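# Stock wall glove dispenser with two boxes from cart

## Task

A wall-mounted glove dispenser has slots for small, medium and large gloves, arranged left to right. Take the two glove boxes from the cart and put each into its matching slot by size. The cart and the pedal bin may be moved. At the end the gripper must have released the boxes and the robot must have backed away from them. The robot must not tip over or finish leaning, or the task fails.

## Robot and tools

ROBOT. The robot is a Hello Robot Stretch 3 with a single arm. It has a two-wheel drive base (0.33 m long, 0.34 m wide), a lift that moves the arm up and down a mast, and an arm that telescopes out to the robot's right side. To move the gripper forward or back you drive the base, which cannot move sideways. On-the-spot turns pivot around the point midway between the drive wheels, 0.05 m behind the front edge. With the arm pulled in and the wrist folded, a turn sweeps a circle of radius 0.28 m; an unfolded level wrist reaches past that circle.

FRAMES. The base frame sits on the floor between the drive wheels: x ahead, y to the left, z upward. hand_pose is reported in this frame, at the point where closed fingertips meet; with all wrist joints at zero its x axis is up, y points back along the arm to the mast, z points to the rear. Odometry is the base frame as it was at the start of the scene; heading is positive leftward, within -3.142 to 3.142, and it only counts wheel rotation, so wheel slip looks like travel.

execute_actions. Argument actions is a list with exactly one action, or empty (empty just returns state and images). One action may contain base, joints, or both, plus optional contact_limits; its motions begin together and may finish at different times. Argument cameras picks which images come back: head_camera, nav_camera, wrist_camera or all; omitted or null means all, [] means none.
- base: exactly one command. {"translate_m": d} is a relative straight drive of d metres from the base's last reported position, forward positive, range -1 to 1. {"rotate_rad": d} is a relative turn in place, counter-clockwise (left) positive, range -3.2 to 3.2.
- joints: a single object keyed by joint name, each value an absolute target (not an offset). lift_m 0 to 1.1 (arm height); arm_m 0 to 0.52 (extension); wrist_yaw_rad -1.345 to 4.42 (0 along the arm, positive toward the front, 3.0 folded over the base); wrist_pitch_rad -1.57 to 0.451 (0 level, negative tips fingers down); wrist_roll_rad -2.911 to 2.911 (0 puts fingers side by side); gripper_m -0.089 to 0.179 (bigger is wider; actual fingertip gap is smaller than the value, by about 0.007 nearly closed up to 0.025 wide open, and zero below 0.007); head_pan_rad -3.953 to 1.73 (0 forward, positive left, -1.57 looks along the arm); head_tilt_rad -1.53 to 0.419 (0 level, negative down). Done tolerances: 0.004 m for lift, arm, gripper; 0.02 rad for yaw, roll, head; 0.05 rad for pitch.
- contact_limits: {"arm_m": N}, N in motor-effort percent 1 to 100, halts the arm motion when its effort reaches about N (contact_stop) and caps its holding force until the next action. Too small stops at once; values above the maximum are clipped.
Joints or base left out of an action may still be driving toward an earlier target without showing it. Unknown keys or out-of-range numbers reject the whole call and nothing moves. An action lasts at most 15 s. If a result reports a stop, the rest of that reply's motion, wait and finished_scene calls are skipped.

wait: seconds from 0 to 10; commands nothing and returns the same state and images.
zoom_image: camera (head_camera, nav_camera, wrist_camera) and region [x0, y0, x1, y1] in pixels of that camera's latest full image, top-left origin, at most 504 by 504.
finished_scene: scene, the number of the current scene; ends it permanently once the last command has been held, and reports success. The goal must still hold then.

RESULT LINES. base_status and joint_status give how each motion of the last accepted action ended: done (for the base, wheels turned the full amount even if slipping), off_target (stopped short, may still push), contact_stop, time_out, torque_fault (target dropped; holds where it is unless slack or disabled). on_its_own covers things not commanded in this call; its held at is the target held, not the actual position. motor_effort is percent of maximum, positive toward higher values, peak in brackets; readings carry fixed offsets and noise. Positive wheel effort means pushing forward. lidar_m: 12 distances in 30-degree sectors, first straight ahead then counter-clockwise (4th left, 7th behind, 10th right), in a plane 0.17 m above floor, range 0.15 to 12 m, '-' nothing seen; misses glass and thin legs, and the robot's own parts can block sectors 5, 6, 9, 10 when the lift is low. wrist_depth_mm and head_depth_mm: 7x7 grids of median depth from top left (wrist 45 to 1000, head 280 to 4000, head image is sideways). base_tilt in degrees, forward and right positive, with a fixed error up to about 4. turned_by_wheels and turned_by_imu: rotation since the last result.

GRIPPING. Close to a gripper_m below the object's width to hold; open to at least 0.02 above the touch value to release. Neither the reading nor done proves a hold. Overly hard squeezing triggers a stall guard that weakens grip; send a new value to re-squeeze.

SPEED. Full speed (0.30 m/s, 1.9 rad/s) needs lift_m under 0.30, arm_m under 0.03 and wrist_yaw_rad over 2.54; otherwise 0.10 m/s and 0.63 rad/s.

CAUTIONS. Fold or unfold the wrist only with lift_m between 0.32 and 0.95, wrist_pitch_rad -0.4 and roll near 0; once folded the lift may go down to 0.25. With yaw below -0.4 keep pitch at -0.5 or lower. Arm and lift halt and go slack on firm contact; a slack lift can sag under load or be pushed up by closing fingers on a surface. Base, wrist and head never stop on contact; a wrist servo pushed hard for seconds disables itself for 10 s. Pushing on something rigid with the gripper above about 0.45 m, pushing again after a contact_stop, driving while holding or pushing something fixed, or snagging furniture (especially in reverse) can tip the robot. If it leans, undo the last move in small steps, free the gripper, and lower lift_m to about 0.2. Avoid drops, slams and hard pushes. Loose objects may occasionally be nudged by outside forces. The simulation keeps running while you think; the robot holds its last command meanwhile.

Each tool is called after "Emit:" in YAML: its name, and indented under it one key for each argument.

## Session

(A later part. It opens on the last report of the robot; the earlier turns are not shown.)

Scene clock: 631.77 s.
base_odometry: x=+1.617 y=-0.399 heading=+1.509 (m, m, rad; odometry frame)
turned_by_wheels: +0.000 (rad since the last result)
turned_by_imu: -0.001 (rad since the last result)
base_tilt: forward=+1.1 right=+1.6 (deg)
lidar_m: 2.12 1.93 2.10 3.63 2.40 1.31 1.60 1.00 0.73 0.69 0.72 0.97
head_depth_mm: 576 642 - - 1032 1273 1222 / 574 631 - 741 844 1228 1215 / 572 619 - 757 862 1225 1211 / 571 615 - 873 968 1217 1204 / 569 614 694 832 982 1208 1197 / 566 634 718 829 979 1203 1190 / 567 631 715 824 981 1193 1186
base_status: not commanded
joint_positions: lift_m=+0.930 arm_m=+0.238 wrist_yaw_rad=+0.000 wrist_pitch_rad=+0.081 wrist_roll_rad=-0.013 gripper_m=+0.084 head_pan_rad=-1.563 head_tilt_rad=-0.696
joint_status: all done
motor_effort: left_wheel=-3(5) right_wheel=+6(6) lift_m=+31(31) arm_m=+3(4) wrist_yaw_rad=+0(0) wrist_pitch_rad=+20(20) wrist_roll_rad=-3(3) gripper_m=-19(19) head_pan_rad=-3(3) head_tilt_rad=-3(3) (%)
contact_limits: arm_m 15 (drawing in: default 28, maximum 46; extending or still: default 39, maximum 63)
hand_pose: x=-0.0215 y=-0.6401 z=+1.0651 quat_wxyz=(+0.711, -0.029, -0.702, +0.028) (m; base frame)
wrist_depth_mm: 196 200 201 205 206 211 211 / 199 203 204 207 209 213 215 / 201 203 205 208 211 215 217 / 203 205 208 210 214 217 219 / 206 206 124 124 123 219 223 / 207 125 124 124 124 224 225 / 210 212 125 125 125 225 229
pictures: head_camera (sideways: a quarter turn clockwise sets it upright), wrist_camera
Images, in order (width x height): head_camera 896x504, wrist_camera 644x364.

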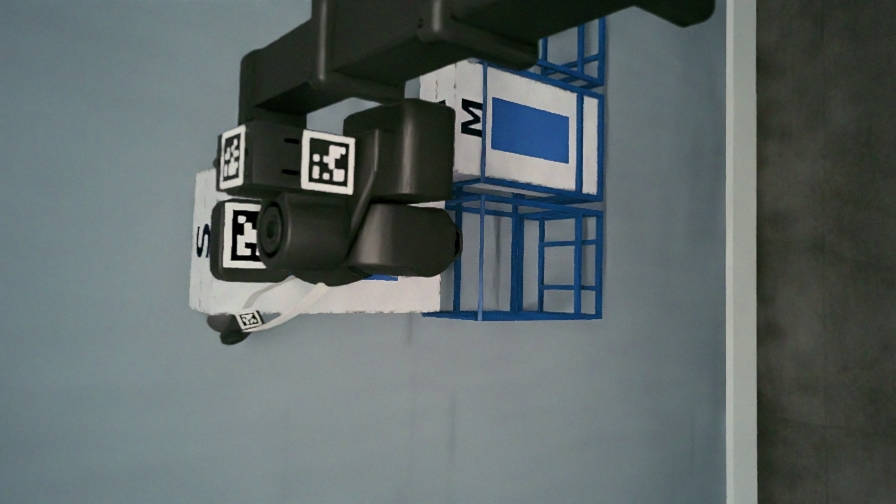

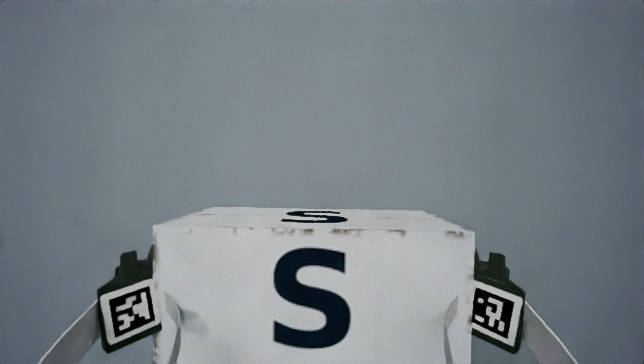

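Emit:
execute_actions:
  actions:
    - {"joints": {"lift_m": 0.905}}
  cameras: ["head_camera"]

Emit:
zoom_image:
  camera: "head_camera"
  region: [420, 270, 540, 340]

Scene clock: 643.50 s.
base_odometry: x=+1.617 y=-0.399 heading=+1.509 (m, m, rad; odometry frame)
turned_by_wheels: +0.000 (rad since the last result)
turned_by_imu: -0.001 (rad since the last result)
base_tilt: forward=+1.0 right=+1.6 (deg)
lidar_m: 2.12 1.93 2.11 3.63 2.40 1.31 1.60 1.00 0.72 0.69 0.72 0.97
head_depth_mm: 575 643 717 - - 1234 1229 / 573 642 690 762 842 1229 1216 / 572 630 - - 861 1223 1212 / 570 618 - 874 967 1217 1199 / 567 625 697 833 987 1207 1199 / 568 633 717 832 982 1201 1191 / 566 633 713 826 975 1191 1188
base_status: not commanded
joint_positions: lift_m=+0.905 arm_m=+0.238 wrist_yaw_rad=+0.000 wrist_pitch_rad=+0.081 wrist_roll_rad=-0.013 gripper_m=+0.084 head_pan_rad=-1.563 head_tilt_rad=-0.696
joint_status: all done
motor_effort: left_wheel=-4(5) right_wheel=+6(6) lift_m=+27(28) arm_m=+3(3) wrist_yaw_rad=+0(1) wrist_pitch_rad=+20(21) wrist_roll_rad=-3(3) gripper_m=-19(19) head_pan_rad=-3(3) head_tilt_rad=-3(3) (%)
hand_pose: x=-0.0215 y=-0.6401 z=+1.0404 quat_wxyz=(+0.711, -0.029, -0.702, +0.028) (m; base frame)
wrist_depth_mm: 197 199 200 204 207 210 214 / 199 201 205 206 210 213 215 / 202 203 206 210 213 215 217 / 204 205 208 210 215 217 220 / 206 207 124 124 124 219 222 / 209 125 125 124 124 223 226 / 210 213 125 125 125 224 228
pictures: head_camera (sideways: a quarter turn clockwise sets it upright)
Images, in order (width x height): head_camera 896x504.

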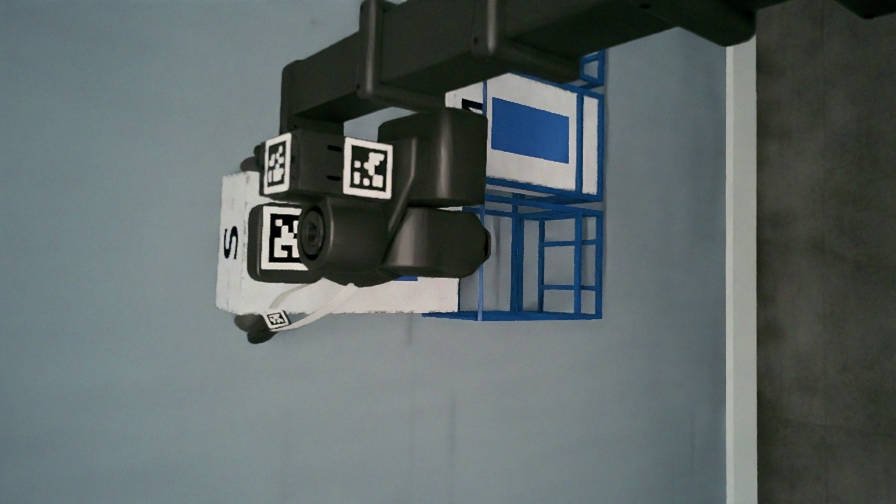

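Region (420, 270, 540, 340) of head_camera's 896x504 image, scaled by 4.200, with more detail than that image has; it fills the top 294 rows of this view, and the rest is white.

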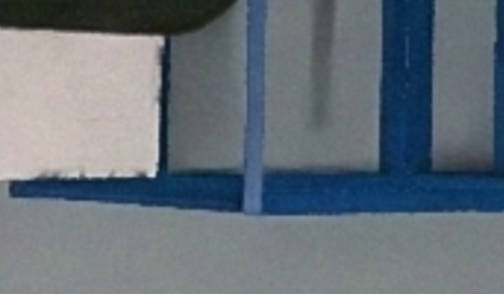

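Emit:
execute_actions:
  actions:
    - {"base": {"translate_m": -0.002}, "joints": {"lift_m": 0.905}}
  cameras: ["head_camera"]

Emit:
zoom_image:
  camera: "head_camera"
  region: [420, 270, 540, 340]

Scene clock: 661.87 s.
base_odometry: x=+1.617 y=-0.401 heading=+1.509 (m, m, rad; odometry frame)
turned_by_wheels: +0.000 (rad since the last result)
turned_by_imu: -0.001 (rad since the last result)
base_tilt: forward=+1.1 right=+1.6 (deg)
lidar_m: 2.12 1.93 2.11 3.64 2.39 1.31 1.60 1.01 0.72 0.69 0.72 0.97
head_depth_mm: 574 644 717 - - 1231 1236 / 574 640 689 763 844 1225 1213 / 571 628 - - 864 1226 1213 / 570 617 - 872 969 1217 1207 / 569 624 701 831 982 1210 1197 / 566 634 718 829 980 1202 1190 / 566 631 716 827 977 1195 1184
base_status: done
joint_positions: lift_m=+0.905 arm_m=+0.238 wrist_yaw_rad=+0.000 wrist_pitch_rad=+0.081 wrist_roll_rad=-0.014 gripper_m=+0.084 head_pan_rad=-1.563 head_tilt_rad=-0.696
joint_status: all done
motor_effort: left_wheel=-4(9) right_wheel=+5(10) lift_m=+27(27) arm_m=+3(3) wrist_yaw_rad=+2(1) wrist_pitch_rad=+20(21) wrist_roll_rad=-3(3) gripper_m=-19(18) head_pan_rad=-3(3) head_tilt_rad=-3(4) (%)
hand_pose: x=-0.0215 y=-0.6401 z=+1.0404 quat_wxyz=(+0.712, -0.029, -0.701, +0.028) (m; base frame)
wrist_depth_mm: 197 200 201 203 205 210 213 / 199 201 203 206 209 212 214 / 201 204 206 208 212 215 218 / 204 206 208 211 214 218 220 / 206 207 123 124 123 220 224 / 209 125 125 124 124 224 226 / 211 214 125 125 126 226 229
pictures: head_camera (sideways: a quarter turn clockwise sets it upright)
Images, in order (width x height): head_camera 896x504.

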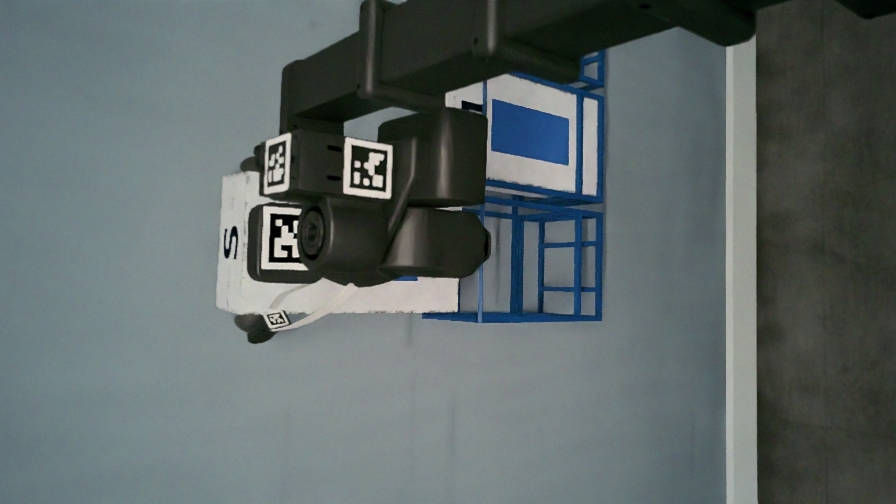

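Region (420, 270, 540, 340) of head_camera's 896x504 image, scaled by 4.200, with more detail than that image has; it fills the top 294 rows of this view, and the rest is white.

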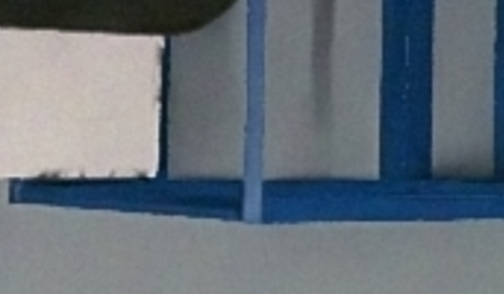

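Emit:
execute_actions:
  actions:
    - {"joints": {"lift_m": 0.875}}
  cameras: ["head_camera"]

Emit:
zoom_image:
  camera: "head_camera"
  region: [420, 180, 620, 340]

Scene clock: 667.83 s.
base_odometry: x=+1.617 y=-0.401 heading=+1.509 (m, m, rad; odometry frame)
turned_by_wheels: +0.000 (rad since the last result)
turned_by_imu: -0.001 (rad since the last result)
base_tilt: forward=+1.1 right=+1.6 (deg)
lidar_m: 2.12 1.93 2.11 3.63 2.39 1.31 1.60 1.00 0.72 0.69 0.71 0.97
head_depth_mm: 575 643 730 812 - - 1201 / 574 642 709 - 844 1232 1218 / 572 640 604 - 864 1224 1209 / 571 634 600 - 967 1215 1202 / 569 634 686 813 987 1207 1200 / 567 635 717 830 983 1199 1190 / 566 632 716 826 976 1190 1187
base_status: not commanded
joint_positions: lift_m=+0.875 arm_m=+0.238 wrist_yaw_rad=+0.001 wrist_pitch_rad=+0.108 wrist_roll_rad=-0.016 gripper_m=+0.084 head_pan_rad=-1.563 head_tilt_rad=-0.696
joint_status: all done
motor_effort: left_wheel=-4(4) right_wheel=+5(6) lift_m=+24(26) arm_m=+4(3) wrist_yaw_rad=+0(0) wrist_pitch_rad=+12(20) wrist_roll_rad=-1(3) gripper_m=-19(19) head_pan_rad=-3(3) head_tilt_rad=-3(4) (%)
hand_pose: x=-0.0213 y=-0.6401 z=+1.0175 quat_wxyz=(+0.712, -0.038, -0.700, +0.038) (m; base frame)
wrist_depth_mm: 199 203 205 208 211 212 215 / 201 204 207 209 212 216 218 / 204 207 209 212 214 216 220 / 205 207 210 210 216 217 222 / 206 208 125 124 124 219 221 / 207 125 125 124 124 224 225 / 209 211 125 125 124 224 226
pictures: head_camera (sideways: a quarter turn clockwise sets it upright)
Images, in order (width x height): head_camera 896x504.

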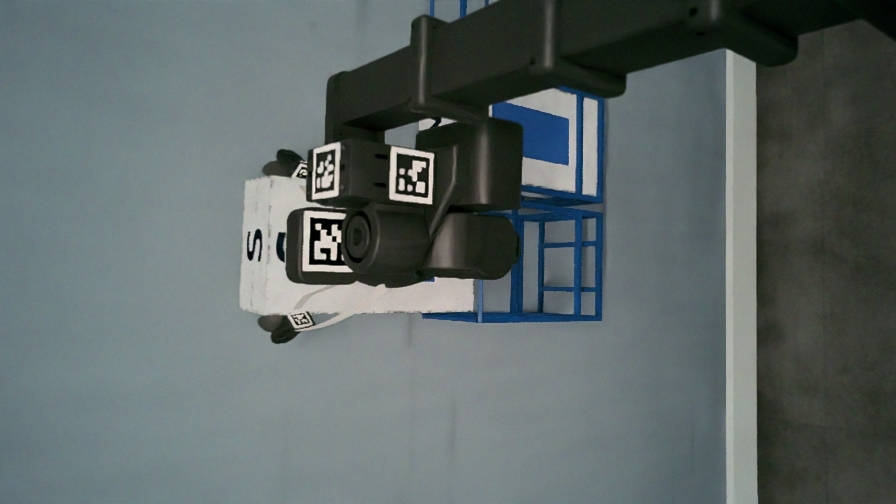

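Region (420, 180, 620, 340) of head_camera's 896x504 image, scaled by 2.520, with more detail than that image has; it fills the top 403 rows of this view, and the rest is white.

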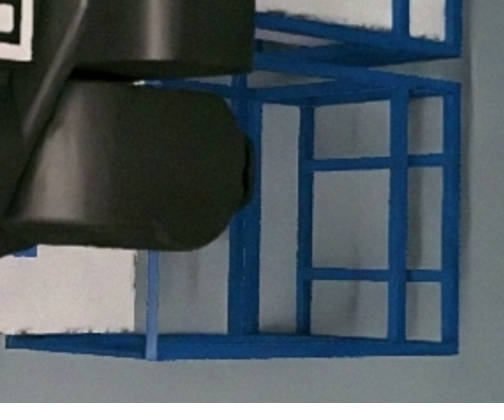

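Emit:
execute_actions:
  actions:
    - {"joints": {"lift_m": 0.905}}
  cameras: []

Emit:
execute_actions:
  actions:
    - {"base": {"translate_m": -0.012}, "joints": {"wrist_yaw_rad": 0.047, "arm_m": 0.24}, "contact_limits": {"arm_m": 15}}
  cameras: ["head_camera", "wrist_camera"]

Emit:
zoom_image:
  camera: "head_camera"
  region: [420, 270, 540, 340]

Scene clock: 786.03 s.
base_odometry: x=+1.617 y=-0.401 heading=+1.509 (m, m, rad; odometry frame)
turned_by_wheels: +0.000 (rad since the last result)
turned_by_imu: -0.001 (rad since the last result)
base_tilt: forward=+1.1 right=+1.6 (deg)
lidar_m: 2.12 1.93 2.11 3.62 2.39 1.31 1.60 1.00 0.72 0.69 0.72 0.97
head_depth_mm: 575 644 716 - - 1235 1229 / 573 642 688 765 843 1233 1217 / 572 629 - - 864 1220 1206 / 571 617 - 874 966 1214 1200 / 568 624 701 831 984 1207 1199 / 567 633 718 828 981 1204 1194 / 565 631 715 826 976 1195 1184
base_status: not commanded
joint_positions: lift_m=+0.905 arm_m=+0.238 wrist_yaw_rad=+0.001 wrist_pitch_rad=+0.085 wrist_roll_rad=-0.016 gripper_m=+0.084 head_pan_rad=-1.563 head_tilt_rad=-0.696
joint_status: all done
motor_effort: left_wheel=-3(4) right_wheel=+5(5) lift_m=+32(31) arm_m=+3(3) wrist_yaw_rad=+0(0) wrist_pitch_rad=+19(20) wrist_roll_rad=-1(1) gripper_m=-19(20) head_pan_rad=-3(3) head_tilt_rad=-3(3) (%)
hand_pose: x=-0.0213 y=-0.6401 z=+1.0412 quat_wxyz=(+0.713, -0.030, -0.700, +0.030) (m; base frame)
wrist_depth_mm: 197 198 202 203 206 209 212 / 200 202 203 207 209 212 216 / 202 204 204 208 212 214 217 / 204 205 209 211 213 216 220 / 205 208 124 124 123 220 221 / 209 125 124 124 124 222 225 / 211 214 125 125 125 225 229
pictures: none
No camera images: the call's "cameras" was empty. Leave "cameras" out to get every camera's image.

Scene clock: 787.10 s.
base_odometry: x=+1.616 y=-0.413 heading=+1.509 (m, m, rad; odometry frame)
turned_by_wheels: +0.000 (rad since the last result)
turned_by_imu: +0.000 (rad since the last result)
base_tilt: forward=+1.1 right=+1.6 (deg)
lidar_m: 2.13 1.94 2.12 3.62 2.38 1.29 1.59 1.00 0.73 0.69 0.72 0.97
head_depth_mm: 576 644 718 - - 1229 1229 / 573 642 - 740 860 1234 1217 / 572 628 - 741 856 1221 1207 / 572 617 - 876 942 1214 1205 / 568 625 693 825 962 1211 1198 / 568 633 719 830 983 1203 1190 / 566 632 716 827 980 1192 1183
base_status: done
joint_positions: lift_m=+0.905 arm_m=+0.240 wrist_yaw_rad=+0.046 wrist_pitch_rad=+0.085 wrist_roll_rad=-0.016 gripper_m=+0.084 head_pan_rad=-1.563 head_tilt_rad=-0.696
joint_status: all done
motor_effort: left_wheel=-3(11) right_wheel=+6(11) lift_m=+31(31) arm_m=+3(3) wrist_yaw_rad=+1(5) wrist_pitch_rad=+19(19) wrist_roll_rad=-1(1) gripper_m=-20(20) head_pan_rad=-3(3) head_tilt_rad=-4(3) (%)
contact_limits: arm_m 15 (drawing in: default 28, maximum 46; extending or still: default 39, maximum 63)
hand_pose: x=-0.0095 y=-0.6418 z=+1.0411 quat_wxyz=(+0.712, -0.014, -0.701, +0.046) (m; base frame)
wrist_depth_mm: 202 204 202 204 204 203 202 / 204 204 206 205 205 204 204 / 208 206 207 207 207 206 208 / 210 207 209 209 209 209 209 / 212 211 124 123 124 211 211 / 214 125 125 124 124 213 215 / 216 218 125 124 125 216 217
pictures: head_camera (sideways: a quarter turn clockwise sets it upright), wrist_camera
Images, in order (width x height): head_camera 896x504, wrist_camera 644x364.

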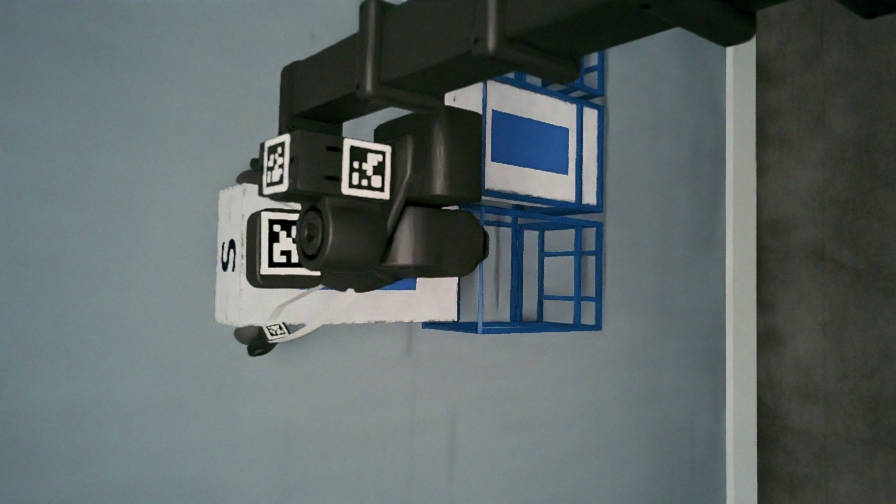

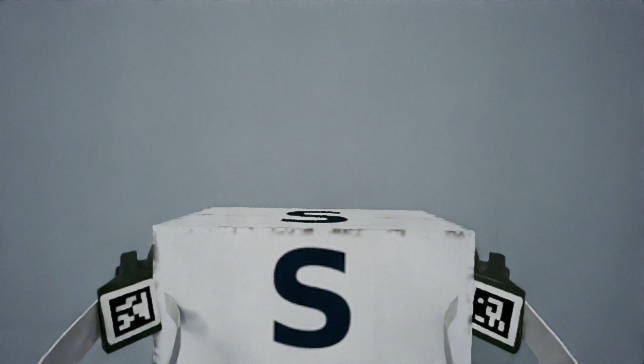

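Region (420, 270, 540, 340) of head_camera's 896x504 image, scaled by 4.200, with more detail than that image has; it fills the top 294 rows of this view, and the rest is white.

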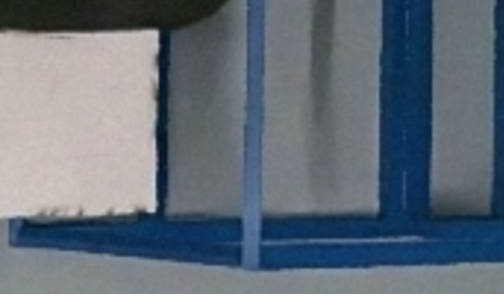

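Emit:
execute_actions:
  actions:
    - {"base": {"translate_m": 0.003}}
  cameras: ["head_camera"]

Emit:
zoom_image:
  camera: "head_camera"
  region: [420, 270, 540, 340]

Scene clock: 801.03 s.
base_odometry: x=+1.616 y=-0.410 heading=+1.509 (m, m, rad; odometry frame)
turned_by_wheels: +0.000 (rad since the last result)
turned_by_imu: -0.001 (rad since the last result)
base_tilt: forward=+1.1 right=+1.6 (deg)
lidar_m: 2.13 1.94 2.12 3.63 2.38 1.30 1.60 1.00 0.73 0.69 0.72 0.97
head_depth_mm: 575 643 716 - - 1232 1228 / 574 641 - 741 865 1236 1214 / 571 628 - 751 863 1224 1206 / 571 617 - 877 937 1218 1207 / 568 624 659 814 959 1209 1200 / 567 633 718 829 982 1207 1191 / 565 632 715 827 979 1194 1182
base_status: done
joint_positions: lift_m=+0.905 arm_m=+0.240 wrist_yaw_rad=+0.047 wrist_pitch_rad=+0.085 wrist_roll_rad=-0.016 gripper_m=+0.084 head_pan_rad=-1.563 head_tilt_rad=-0.696
joint_status: not commanded
motor_effort: left_wheel=-2(6) right_wheel=+6(12) lift_m=+31(31) arm_m=+3(4) wrist_yaw_rad=+0(1) wrist_pitch_rad=+19(19) wrist_roll_rad=-1(1) gripper_m=-19(21) head_pan_rad=-3(3) head_tilt_rad=-4(4) (%)
hand_pose: x=-0.0094 y=-0.6418 z=+1.0411 quat_wxyz=(+0.712, -0.014, -0.701, +0.046) (m; base frame)
wrist_depth_mm: 204 203 202 201 203 203 203 / 205 205 204 204 205 205 205 / 207 206 208 207 208 206 207 / 208 209 210 209 210 210 210 / 213 211 124 124 123 210 212 / 214 125 125 124 124 214 214 / 217 217 125 125 125 217 218
pictures: head_camera (sideways: a quarter turn clockwise sets it upright)
Images, in order (width x height): head_camera 896x504.

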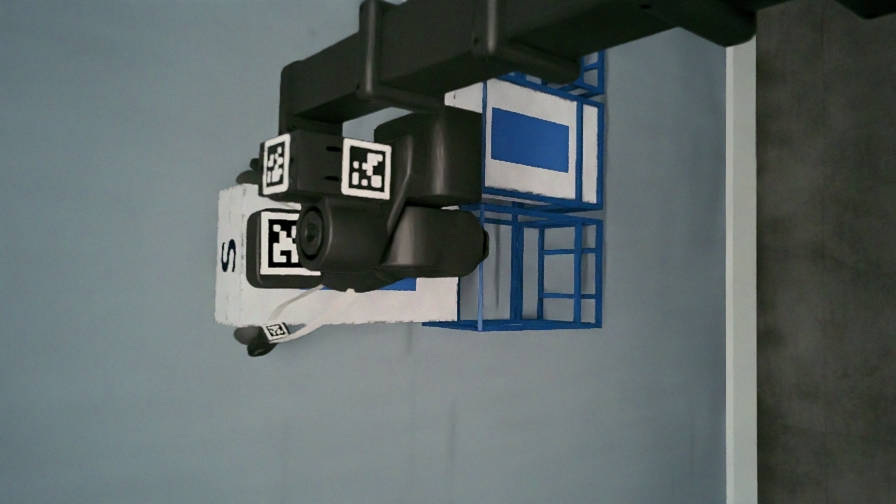

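Region (420, 270, 540, 340) of head_camera's 896x504 image, scaled by 4.200, with more detail than that image has; it fills the top 294 rows of this view, and the rest is white.

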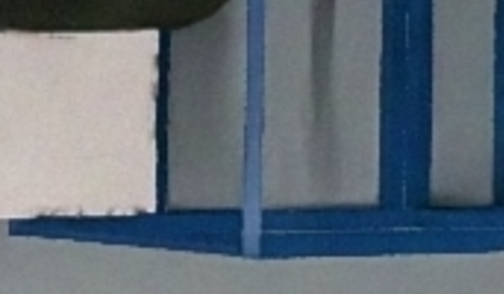

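Emit:
execute_actions:
  actions:
    - {"joints": {"lift_m": 0.875}}
  cameras: ["head_camera"]

Scene clock: 806.67 s.
base_odometry: x=+1.616 y=-0.410 heading=+1.509 (m, m, rad; odometry frame)
turned_by_wheels: +0.000 (rad since the last result)
turned_by_imu: -0.001 (rad since the last result)
base_tilt: forward=+1.1 right=+1.7 (deg)
lidar_m: 2.13 1.94 2.12 3.63 2.37 1.30 1.60 1.00 0.72 0.69 0.72 0.97
head_depth_mm: 577 644 730 810 - - 1201 / 573 642 707 - 846 1232 1222 / 572 640 631 - 862 1225 1210 / 571 637 608 - 938 1219 1204 / 568 634 640 798 958 1213 1191 / 567 633 717 828 984 1199 1188 / 566 632 716 827 976 1197 1185
base_status: not commanded
joint_positions: lift_m=+0.875 arm_m=+0.240 wrist_yaw_rad=+0.050 wrist_pitch_rad=+0.086 wrist_roll_rad=-0.016 gripper_m=+0.084 head_pan_rad=-1.563 head_tilt_rad=-0.696
joint_status: all done
motor_effort: left_wheel=-3(3) right_wheel=+3(6) lift_m=+26(29) arm_m=+3(3) wrist_yaw_rad=-1(1) wrist_pitch_rad=+19(20) wrist_roll_rad=-1(2) gripper_m=-19(21) head_pan_rad=-3(3) head_tilt_rad=-3(3) (%)
hand_pose: x=-0.0086 y=-0.6418 z=+1.0116 quat_wxyz=(+0.711, -0.013, -0.701, +0.047) (m; base frame)
wrist_depth_mm: 203 204 203 204 203 202 202 / 206 205 206 204 205 204 205 / 208 207 208 208 207 207 206 / 210 210 208 209 210 209 209 / 213 212 124 124 123 211 211 / 216 125 125 124 124 214 213 / 217 218 125 125 125 216 215
pictures: head_camera (sideways: a quarter turn clockwise sets it upright)
Images, in order (width x height): head_camera 896x504.

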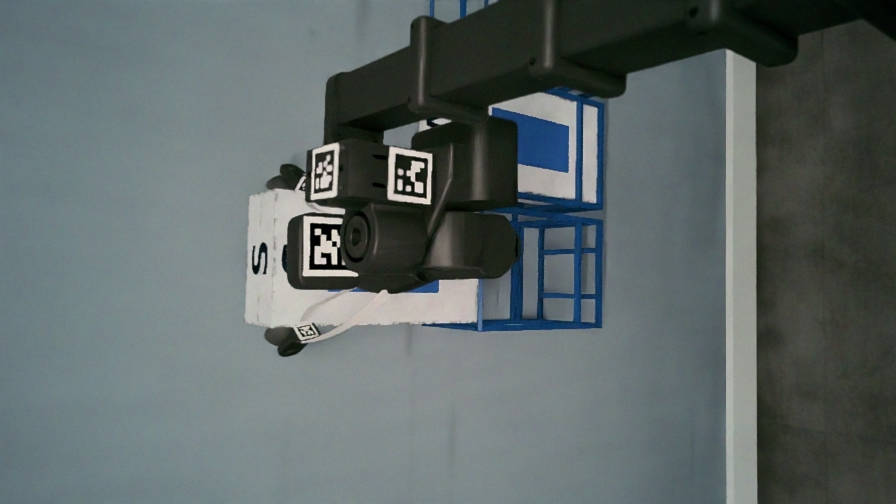

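Emit:
execute_actions:
  actions:
    - {"joints": {"lift_m": 0.845}}
  cameras: ["head_camera"]

Scene clock: 812.40 s.
base_odometry: x=+1.616 y=-0.410 heading=+1.509 (m, m, rad; odometry frame)
turned_by_wheels: +0.000 (rad since the last result)
turned_by_imu: -0.001 (rad since the last result)
base_tilt: forward=+1.1 right=+1.6 (deg)
lidar_m: 2.13 1.94 2.12 3.63 2.37 1.30 1.60 1.00 0.72 0.69 0.72 0.97
head_depth_mm: 576 643 732 823 - - - / 574 641 727 - 868 1271 1213 / 572 640 698 - 867 1224 1211 / 570 638 639 - 967 1218 1203 / 569 636 659 798 957 1208 1199 / 567 633 718 829 983 1200 1192 / 565 632 716 826 974 1197 1187
base_status: not commanded
joint_positions: lift_m=+0.845 arm_m=+0.240 wrist_yaw_rad=+0.050 wrist_pitch_rad=+0.085 wrist_roll_rad=-0.016 gripper_m=+0.084 head_pan_rad=-1.563 head_tilt_rad=-0.696
joint_status: all done
motor_effort: left_wheel=-2(2) right_wheel=+3(3) lift_m=+27(26) arm_m=+3(3) wrist_yaw_rad=-2(2) wrist_pitch_rad=+19(19) wrist_roll_rad=-1(2) gripper_m=-20(20) head_pan_rad=-3(3) head_tilt_rad=-3(4) (%)
hand_pose: x=-0.0086 y=-0.6418 z=+0.9815 quat_wxyz=(+0.711, -0.013, -0.701, +0.047) (m; base frame)
wrist_depth_mm: 203 203 203 204 202 203 201 / 205 204 205 206 204 205 204 / 207 207 207 207 207 206 206 / 209 210 211 209 209 209 209 / 212 212 124 124 123 212 211 / 216 125 125 124 124 213 215 / 216 218 125 126 125 218 216
pictures: head_camera (sideways: a quarter turn clockwise sets it upright)
Images, in order (width x height): head_camera 896x504.

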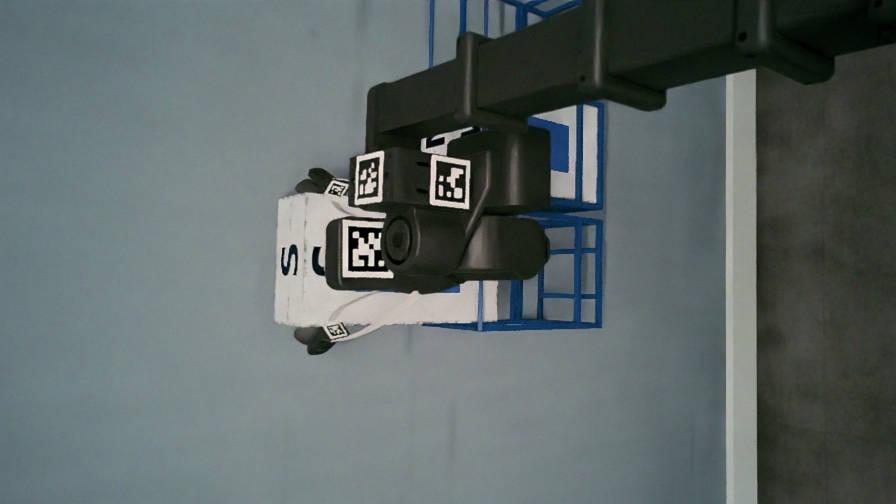

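The box is entering the cage behind the front rim. Continue down.

Emit:
execute_actions:
  actions:
    - {"joints": {"lift_m": 0.77}}
  cameras: ["head_camera"]

Scene clock: 817.17 s.
base_odometry: x=+1.616 y=-0.410 heading=+1.509 (m, m, rad; odometry frame)
turned_by_wheels: +0.000 (rad since the last result)
turned_by_imu: -0.001 (rad since the last result)
base_tilt: forward=+1.1 right=+1.6 (deg)
lidar_m: 2.13 1.94 2.12 3.63 2.39 1.30 1.59 1.00 0.72 0.69 0.72 0.97
head_depth_mm: 574 645 732 825 990 1184 - / 573 642 728 758 - - 1213 / 571 640 713 757 - 1221 1211 / 569 638 696 679 1059 1217 1201 / 568 636 706 796 963 1208 1193 / 567 634 719 831 984 1197 1192 / 567 631 716 825 980 1196 1186
base_status: not commanded
joint_positions: lift_m=+0.770 arm_m=+0.240 wrist_yaw_rad=+0.050 wrist_pitch_rad=+0.084 wrist_roll_rad=-0.016 gripper_m=+0.084 head_pan_rad=-1.563 head_tilt_rad=-0.696
joint_status: all done
motor_effort: left_wheel=-2(2) right_wheel=+3(3) lift_m=+26(27) arm_m=+4(3) wrist_yaw_rad=-1(1) wrist_pitch_rad=+19(19) wrist_roll_rad=-1(1) gripper_m=-20(20) head_pan_rad=-3(4) head_tilt_rad=-4(3) (%)
hand_pose: x=-0.0086 y=-0.6418 z=+0.9062 quat_wxyz=(+0.711, -0.012, -0.701, +0.047) (m; base frame)
wrist_depth_mm: 203 202 203 202 203 203 202 / 205 206 204 204 204 204 204 / 208 206 208 208 206 206 207 / 210 209 209 209 209 209 208 / 213 211 124 124 124 211 211 / 214 125 125 124 124 212 213 / 215 218 125 125 126 216 216
pictures: head_camera (sideways: a quarter turn clockwise sets it upright)
Images, in order (width x height): head_camera 896x504.

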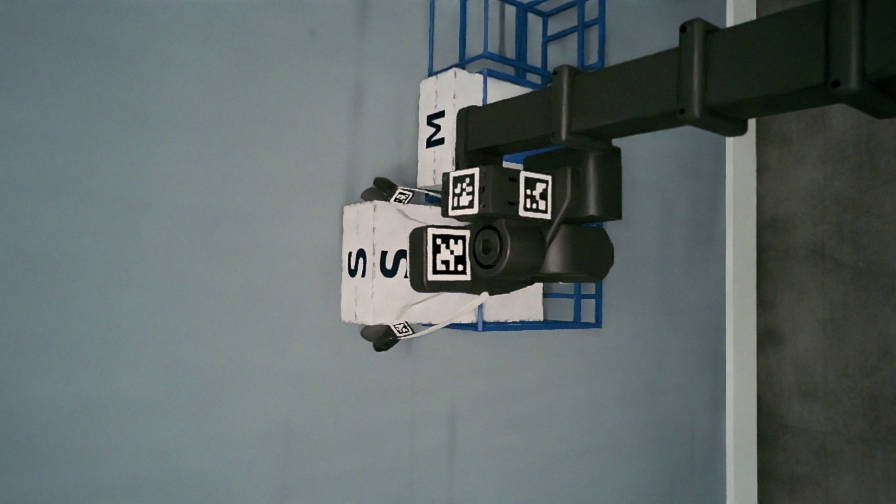

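Emit:
execute_actions:
  actions:
    - {"joints": {"lift_m": 0.73}}
  cameras: ["head_camera", "wrist_camera"]

Scene clock: 822.40 s.
base_odometry: x=+1.616 y=-0.410 heading=+1.509 (m, m, rad; odometry frame)
turned_by_wheels: +0.000 (rad since the last result)
turned_by_imu: -0.001 (rad since the last result)
base_tilt: forward=+1.1 right=+1.6 (deg)
lidar_m: 2.13 1.94 2.13 3.63 2.38 1.30 1.60 1.00 0.72 0.69 0.72 0.97
head_depth_mm: 575 643 732 825 1002 1202 1264 / 574 641 728 755 848 - - / 572 639 725 744 - 1245 1210 / 570 637 725 709 - 1213 1207 / 569 635 721 780 947 1208 1196 / 568 633 720 828 984 1204 1195 / 566 632 717 825 974 1192 1184
base_status: not commanded
joint_positions: lift_m=+0.730 arm_m=+0.240 wrist_yaw_rad=+0.050 wrist_pitch_rad=+0.084 wrist_roll_rad=-0.016 gripper_m=+0.084 head_pan_rad=-1.563 head_tilt_rad=-0.696
joint_status: all done
motor_effort: left_wheel=-3(1) right_wheel=+3(3) lift_m=+27(27) arm_m=+3(3) wrist_yaw_rad=-2(2) wrist_pitch_rad=+19(20) wrist_roll_rad=-2(1) gripper_m=-20(19) head_pan_rad=-3(3) head_tilt_rad=-3(4) (%)
hand_pose: x=-0.0086 y=-0.6418 z=+0.8661 quat_wxyz=(+0.711, -0.012, -0.701, +0.047) (m; base frame)
wrist_depth_mm: 202 202 203 203 201 202 202 / 205 205 205 207 204 204 204 / 208 207 208 208 206 207 207 / 210 210 210 209 209 209 209 / 212 213 124 123 124 211 211 / 215 125 125 125 124 213 213 / 216 218 125 125 125 139 145
pictures: head_camera (sideways: a quarter turn clockwise sets it upright), wrist_camera
Images, in order (width x height): head_camera 896x504, wrist_camera 644x364.

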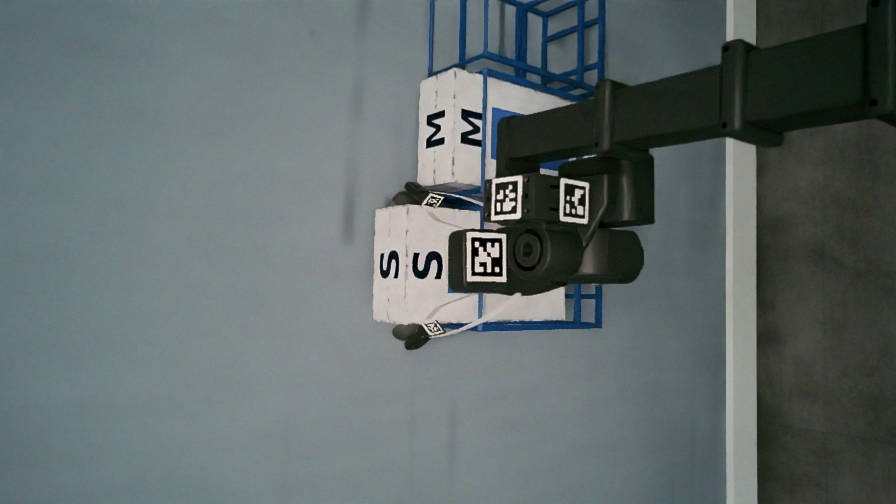

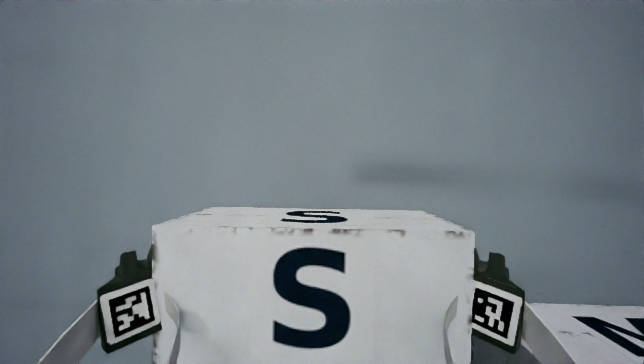

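Emit:
zoom_image:
  camera: "head_camera"
  region: [360, 150, 520, 250]

Region (360, 150, 520, 250) of head_camera's 896x504 image, scaled by 3.150, with more detail than that image has; it fills the top 315 rows of this view, and the rest is white.

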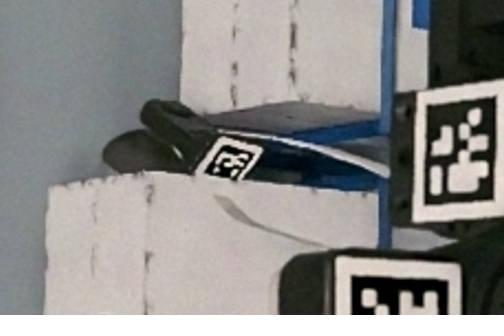

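Emit:
execute_actions:
  actions:
    - {"joints": {"lift_m": 0.71}}
  cameras: ["head_camera", "wrist_camera"]

Scene clock: 831.27 s.
base_odometry: x=+1.616 y=-0.410 heading=+1.509 (m, m, rad; odometry frame)
turned_by_wheels: +0.000 (rad since the last result)
turned_by_imu: -0.001 (rad since the last result)
base_tilt: forward=+1.1 right=+1.6 (deg)
lidar_m: 2.13 1.95 2.12 3.63 2.38 1.30 1.60 1.00 0.72 0.69 0.71 0.97
head_depth_mm: 574 644 731 825 1004 1233 1249 / 574 640 731 757 856 - - / 572 638 725 752 - 1267 1207 / 572 637 724 722 - 1254 1200 / 569 635 721 782 959 1211 1198 / 568 632 717 831 983 1201 1187 / 566 633 716 828 975 1194 1186
base_status: not commanded
joint_positions: lift_m=+0.710 arm_m=+0.240 wrist_yaw_rad=+0.051 wrist_pitch_rad=+0.086 wrist_roll_rad=-0.015 gripper_m=+0.084 head_pan_rad=-1.563 head_tilt_rad=-0.696
joint_status: all done
motor_effort: left_wheel=-2(3) right_wheel=+3(4) lift_m=+27(28) arm_m=+3(3) wrist_yaw_rad=-3(3) wrist_pitch_rad=+19(21) wrist_roll_rad=-2(3) gripper_m=-20(20) head_pan_rad=-3(3) head_tilt_rad=-3(3) (%)
hand_pose: x=-0.0083 y=-0.6418 z=+0.8466 quat_wxyz=(+0.711, -0.012, -0.701, +0.048) (m; base frame)
wrist_depth_mm: 202 204 202 203 202 202 201 / 206 204 205 205 205 205 205 / 209 209 207 207 206 206 205 / 211 209 208 210 209 209 209 / 212 212 124 123 124 211 211 / 215 125 124 124 124 153 155 / 217 217 126 125 125 136 114
pictures: head_camera (sideways: a quarter turn clockwise sets it upright), wrist_camera
Images, in order (width x height): head_camera 896x504, wrist_camera 644x364.

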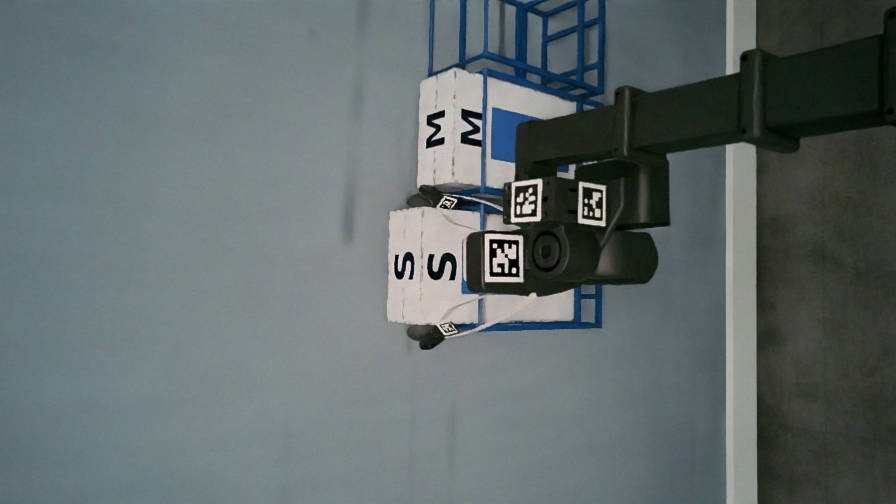

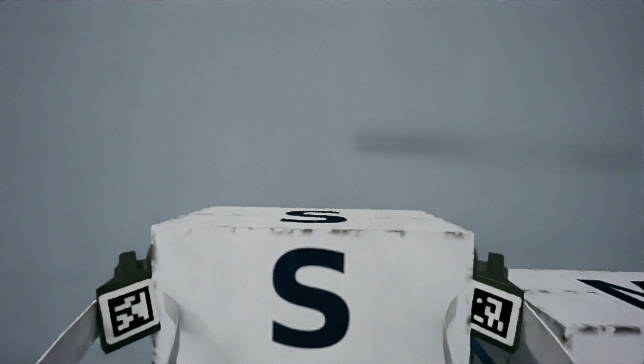

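Emit:
execute_actions:
  actions:
    - {"joints": {"lift_m": 0.693}}
  cameras: ["head_camera", "wrist_camera"]

Scene clock: 836.33 s.
base_odometry: x=+1.616 y=-0.410 heading=+1.509 (m, m, rad; odometry frame)
turned_by_wheels: +0.000 (rad since the last result)
turned_by_imu: -0.001 (rad since the last result)
base_tilt: forward=+1.1 right=+1.6 (deg)
lidar_m: 2.13 1.94 2.12 3.62 2.38 1.30 1.60 1.00 0.73 0.69 0.72 0.97
head_depth_mm: 575 643 731 827 1004 1233 1231 / 573 641 729 758 835 - - / 572 641 726 757 - 1263 1207 / 570 637 724 739 - 1253 1205 / 569 637 720 780 961 1210 1197 / 568 632 719 828 981 1202 1194 / 565 632 714 829 979 1192 1185
base_status: not commanded
joint_positions: lift_m=+0.693 arm_m=+0.240 wrist_yaw_rad=+0.051 wrist_pitch_rad=+0.085 wrist_roll_rad=-0.015 gripper_m=+0.084 head_pan_rad=-1.563 head_tilt_rad=-0.696
joint_status: all done
motor_effort: left_wheel=-2(3) right_wheel=+3(3) lift_m=+26(26) arm_m=+3(3) wrist_yaw_rad=-2(2) wrist_pitch_rad=+19(19) wrist_roll_rad=-2(2) gripper_m=-20(19) head_pan_rad=-3(3) head_tilt_rad=-4(3) (%)
hand_pose: x=-0.0083 y=-0.6418 z=+0.8295 quat_wxyz=(+0.711, -0.012, -0.701, +0.048) (m; base frame)
wrist_depth_mm: 204 204 202 203 203 202 202 / 205 206 206 204 205 205 204 / 209 208 207 207 206 206 206 / 209 211 209 209 210 210 209 / 212 211 124 123 124 211 210 / 216 125 125 124 124 130 113 / 216 133 125 125 125 126 114
pictures: head_camera (sideways: a quarter turn clockwise sets it upright), wrist_camera
Images, in order (width x height): head_camera 896x504, wrist_camera 644x364.

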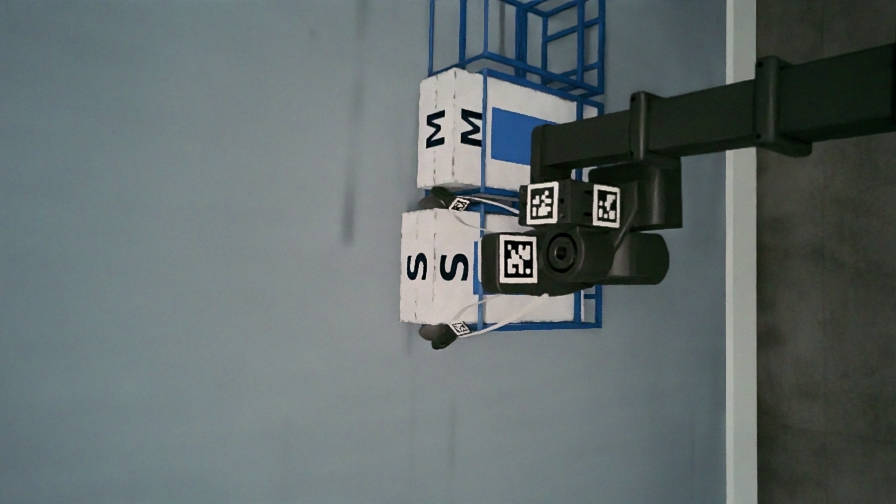

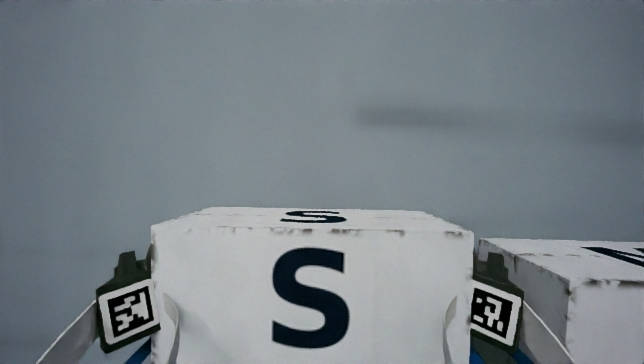

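Emit:
execute_actions:
  actions:
    - {"joints": {"lift_m": 0.682}}
  cameras: ["head_camera", "wrist_camera"]

Scene clock: 844.67 s.
base_odometry: x=+1.616 y=-0.410 heading=+1.509 (m, m, rad; odometry frame)
turned_by_wheels: +0.000 (rad since the last result)
turned_by_imu: -0.001 (rad since the last result)
base_tilt: forward=+1.1 right=+1.6 (deg)
lidar_m: 2.13 1.95 2.11 3.62 2.39 1.30 1.60 1.00 0.73 0.69 0.71 0.97
head_depth_mm: 576 644 731 828 1002 1239 1228 / 574 641 728 759 843 1196 - / 571 638 727 757 - 1276 1212 / 571 638 724 747 - 1256 1206 / 570 634 720 781 958 1212 1194 / 567 634 719 831 984 1203 1189 / 567 632 715 829 976 1195 1185
base_status: not commanded
joint_positions: lift_m=+0.682 arm_m=+0.240 wrist_yaw_rad=+0.051 wrist_pitch_rad=+0.117 wrist_roll_rad=-0.009 gripper_m=+0.084 head_pan_rad=-1.563 head_tilt_rad=-0.696
joint_status: all done
motor_effort: left_wheel=-2(3) right_wheel=+3(4) lift_m=+24(25) arm_m=+3(3) wrist_yaw_rad=-2(1) wrist_pitch_rad=+10(19) wrist_roll_rad=-5(5) gripper_m=-20(21) head_pan_rad=-3(3) head_tilt_rad=-3(4) (%)
hand_pose: x=-0.0083 y=-0.6417 z=+0.8269 quat_wxyz=(+0.708, -0.023, -0.703, +0.059) (m; base frame)
wrist_depth_mm: 210 209 208 207 207 207 207 / 209 210 207 208 207 208 208 / 211 209 208 211 209 209 209 / 212 211 211 212 211 211 210 / 213 213 124 124 124 210 210 / 213 124 124 124 124 125 114 / 214 126 125 125 125 125 113
pictures: head_camera (sideways: a quarter turn clockwise sets it upright), wrist_camera
Images, in order (width x height): head_camera 896x504, wrist_camera 644x364.

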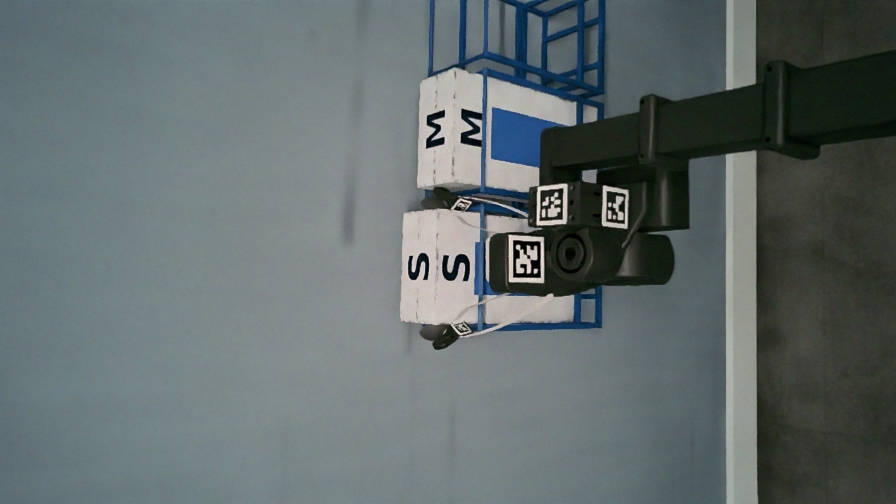

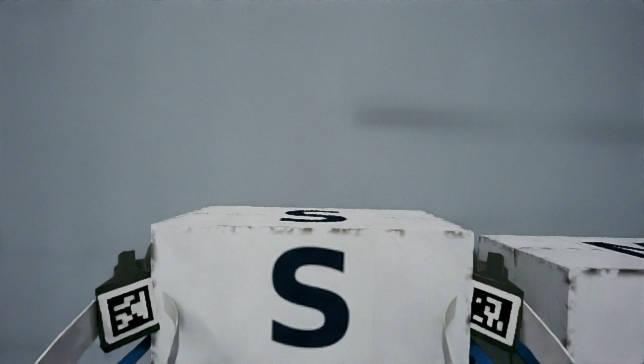

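Emit:
execute_actions:
  actions:
    - {"joints": {"gripper_m": 0.125}}
  cameras: ["wrist_camera"]

Emit:
execute_actions:
  actions:
    - {"joints": {"gripper_m": 0.165}}
  cameras: ["head_camera", "wrist_camera"]

Scene clock: 866.80 s.
base_odometry: x=+1.616 y=-0.410 heading=+1.509 (m, m, rad; odometry frame)
turned_by_wheels: +0.000 (rad since the last result)
turned_by_imu: -0.001 (rad since the last result)
base_tilt: forward=+1.1 right=+1.6 (deg)
lidar_m: 2.13 1.94 2.12 3.63 2.38 1.30 1.59 1.01 0.72 0.70 0.72 0.97
head_depth_mm: 575 644 732 828 999 1238 1224 / 574 642 731 755 844 1198 - / 571 640 727 754 - 1280 1205 / 570 637 722 753 - 1259 1204 / 569 634 722 779 959 1199 1197 / 567 635 719 831 982 1200 1196 / 566 634 715 824 979 1195 1184
base_status: not commanded
joint_positions: lift_m=+0.682 arm_m=+0.240 wrist_yaw_rad=+0.051 wrist_pitch_rad=+0.117 wrist_roll_rad=-0.009 gripper_m=+0.125 head_pan_rad=-1.563 head_tilt_rad=-0.696
joint_status: all done
motor_effort: left_wheel=-3(3) right_wheel=+4(4) lift_m=+25(24) arm_m=+3(3) wrist_yaw_rad=-3(2) wrist_pitch_rad=+10(10) wrist_roll_rad=-5(5) gripper_m=-6(67) head_pan_rad=-3(3) head_tilt_rad=-4(4) (%)
hand_pose: x=-0.0083 y=-0.6417 z=+0.8268 quat_wxyz=(+0.708, -0.023, -0.703, +0.059) (m; base frame)
wrist_depth_mm: 207 209 207 208 208 208 207 / 210 210 208 208 208 208 206 / 210 212 210 210 209 210 208 / 212 212 211 211 210 209 211 / 212 213 126 126 126 211 209 / 214 126 125 125 125 126 113 / 217 125 124 124 125 125 113
pictures: wrist_camera
Images, in order (width x height): wrist_camera 644x364.

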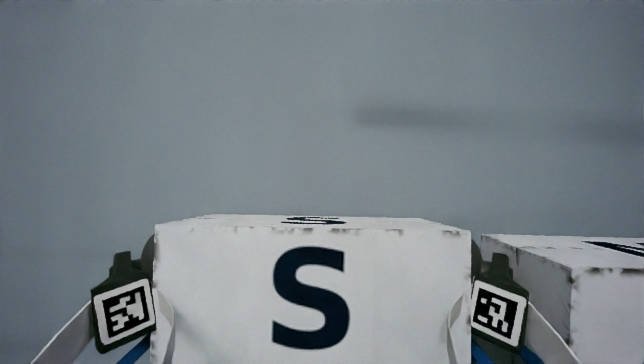

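Scene clock: 867.70 s.
base_odometry: x=+1.616 y=-0.410 heading=+1.509 (m, m, rad; odometry frame)
turned_by_wheels: +0.000 (rad since the last result)
turned_by_imu: +0.000 (rad since the last result)
base_tilt: forward=+1.1 right=+1.6 (deg)
lidar_m: 2.13 1.94 2.12 3.63 2.38 1.30 1.60 1.00 0.72 0.70 0.72 0.97
head_depth_mm: 576 644 731 826 1004 1230 1226 / 574 643 729 757 844 1192 - / 572 640 725 756 - 1274 1206 / 570 636 724 752 - 1255 1204 / 568 636 722 778 960 1209 1204 / 568 633 718 833 980 1206 1188 / 566 632 715 828 976 1198 1183
base_status: not commanded
joint_positions: lift_m=+0.682 arm_m=+0.240 wrist_yaw_rad=+0.069 wrist_pitch_rad=+0.121 wrist_roll_rad=-0.012 gripper_m=+0.165 head_pan_rad=-1.563 head_tilt_rad=-0.696
joint_status: all done
on_its_own: wrist_yaw_rad is at rest, and its effort (-13) is outside its rest range (-12 to +12)
motor_effort: left_wheel=+3(3) right_wheel=-7(7) lift_m=+25(25) arm_m=+3(3) wrist_yaw_rad=-13(14) wrist_pitch_rad=+9(10) wrist_roll_rad=-4(5) gripper_m=+6(86) head_pan_rad=-3(3) head_tilt_rad=-4(4) (%)
hand_pose: x=-0.0038 y=-0.6415 z=+0.8278 quat_wxyz=(+0.708, -0.019, -0.702, +0.067) (m; base frame)
wrist_depth_mm: 211 212 210 208 207 205 204 / 213 212 210 211 208 206 204 / 214 213 212 210 209 207 206 / 215 213 213 210 209 209 207 / 215 214 173 177 188 209 207 / 218 125 125 124 124 124 114 / - 217 124 123 123 125 111
pictures: head_camera (sideways: a quarter turn clockwise sets it upright), wrist_camera
Images, in order (width x height): head_camera 896x504, wrist_camera 644x364.

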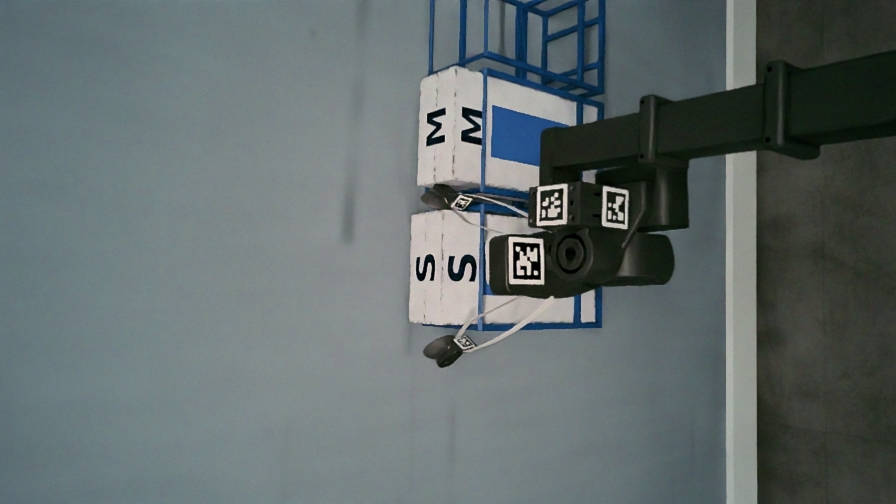

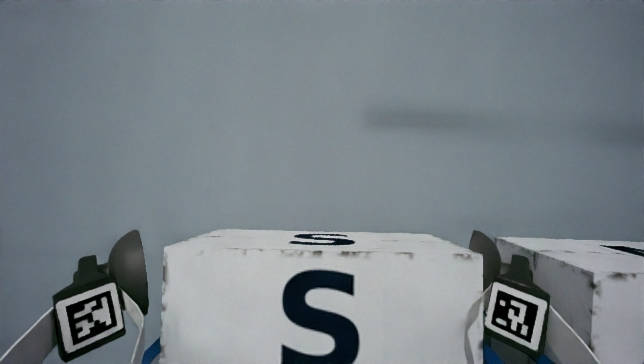

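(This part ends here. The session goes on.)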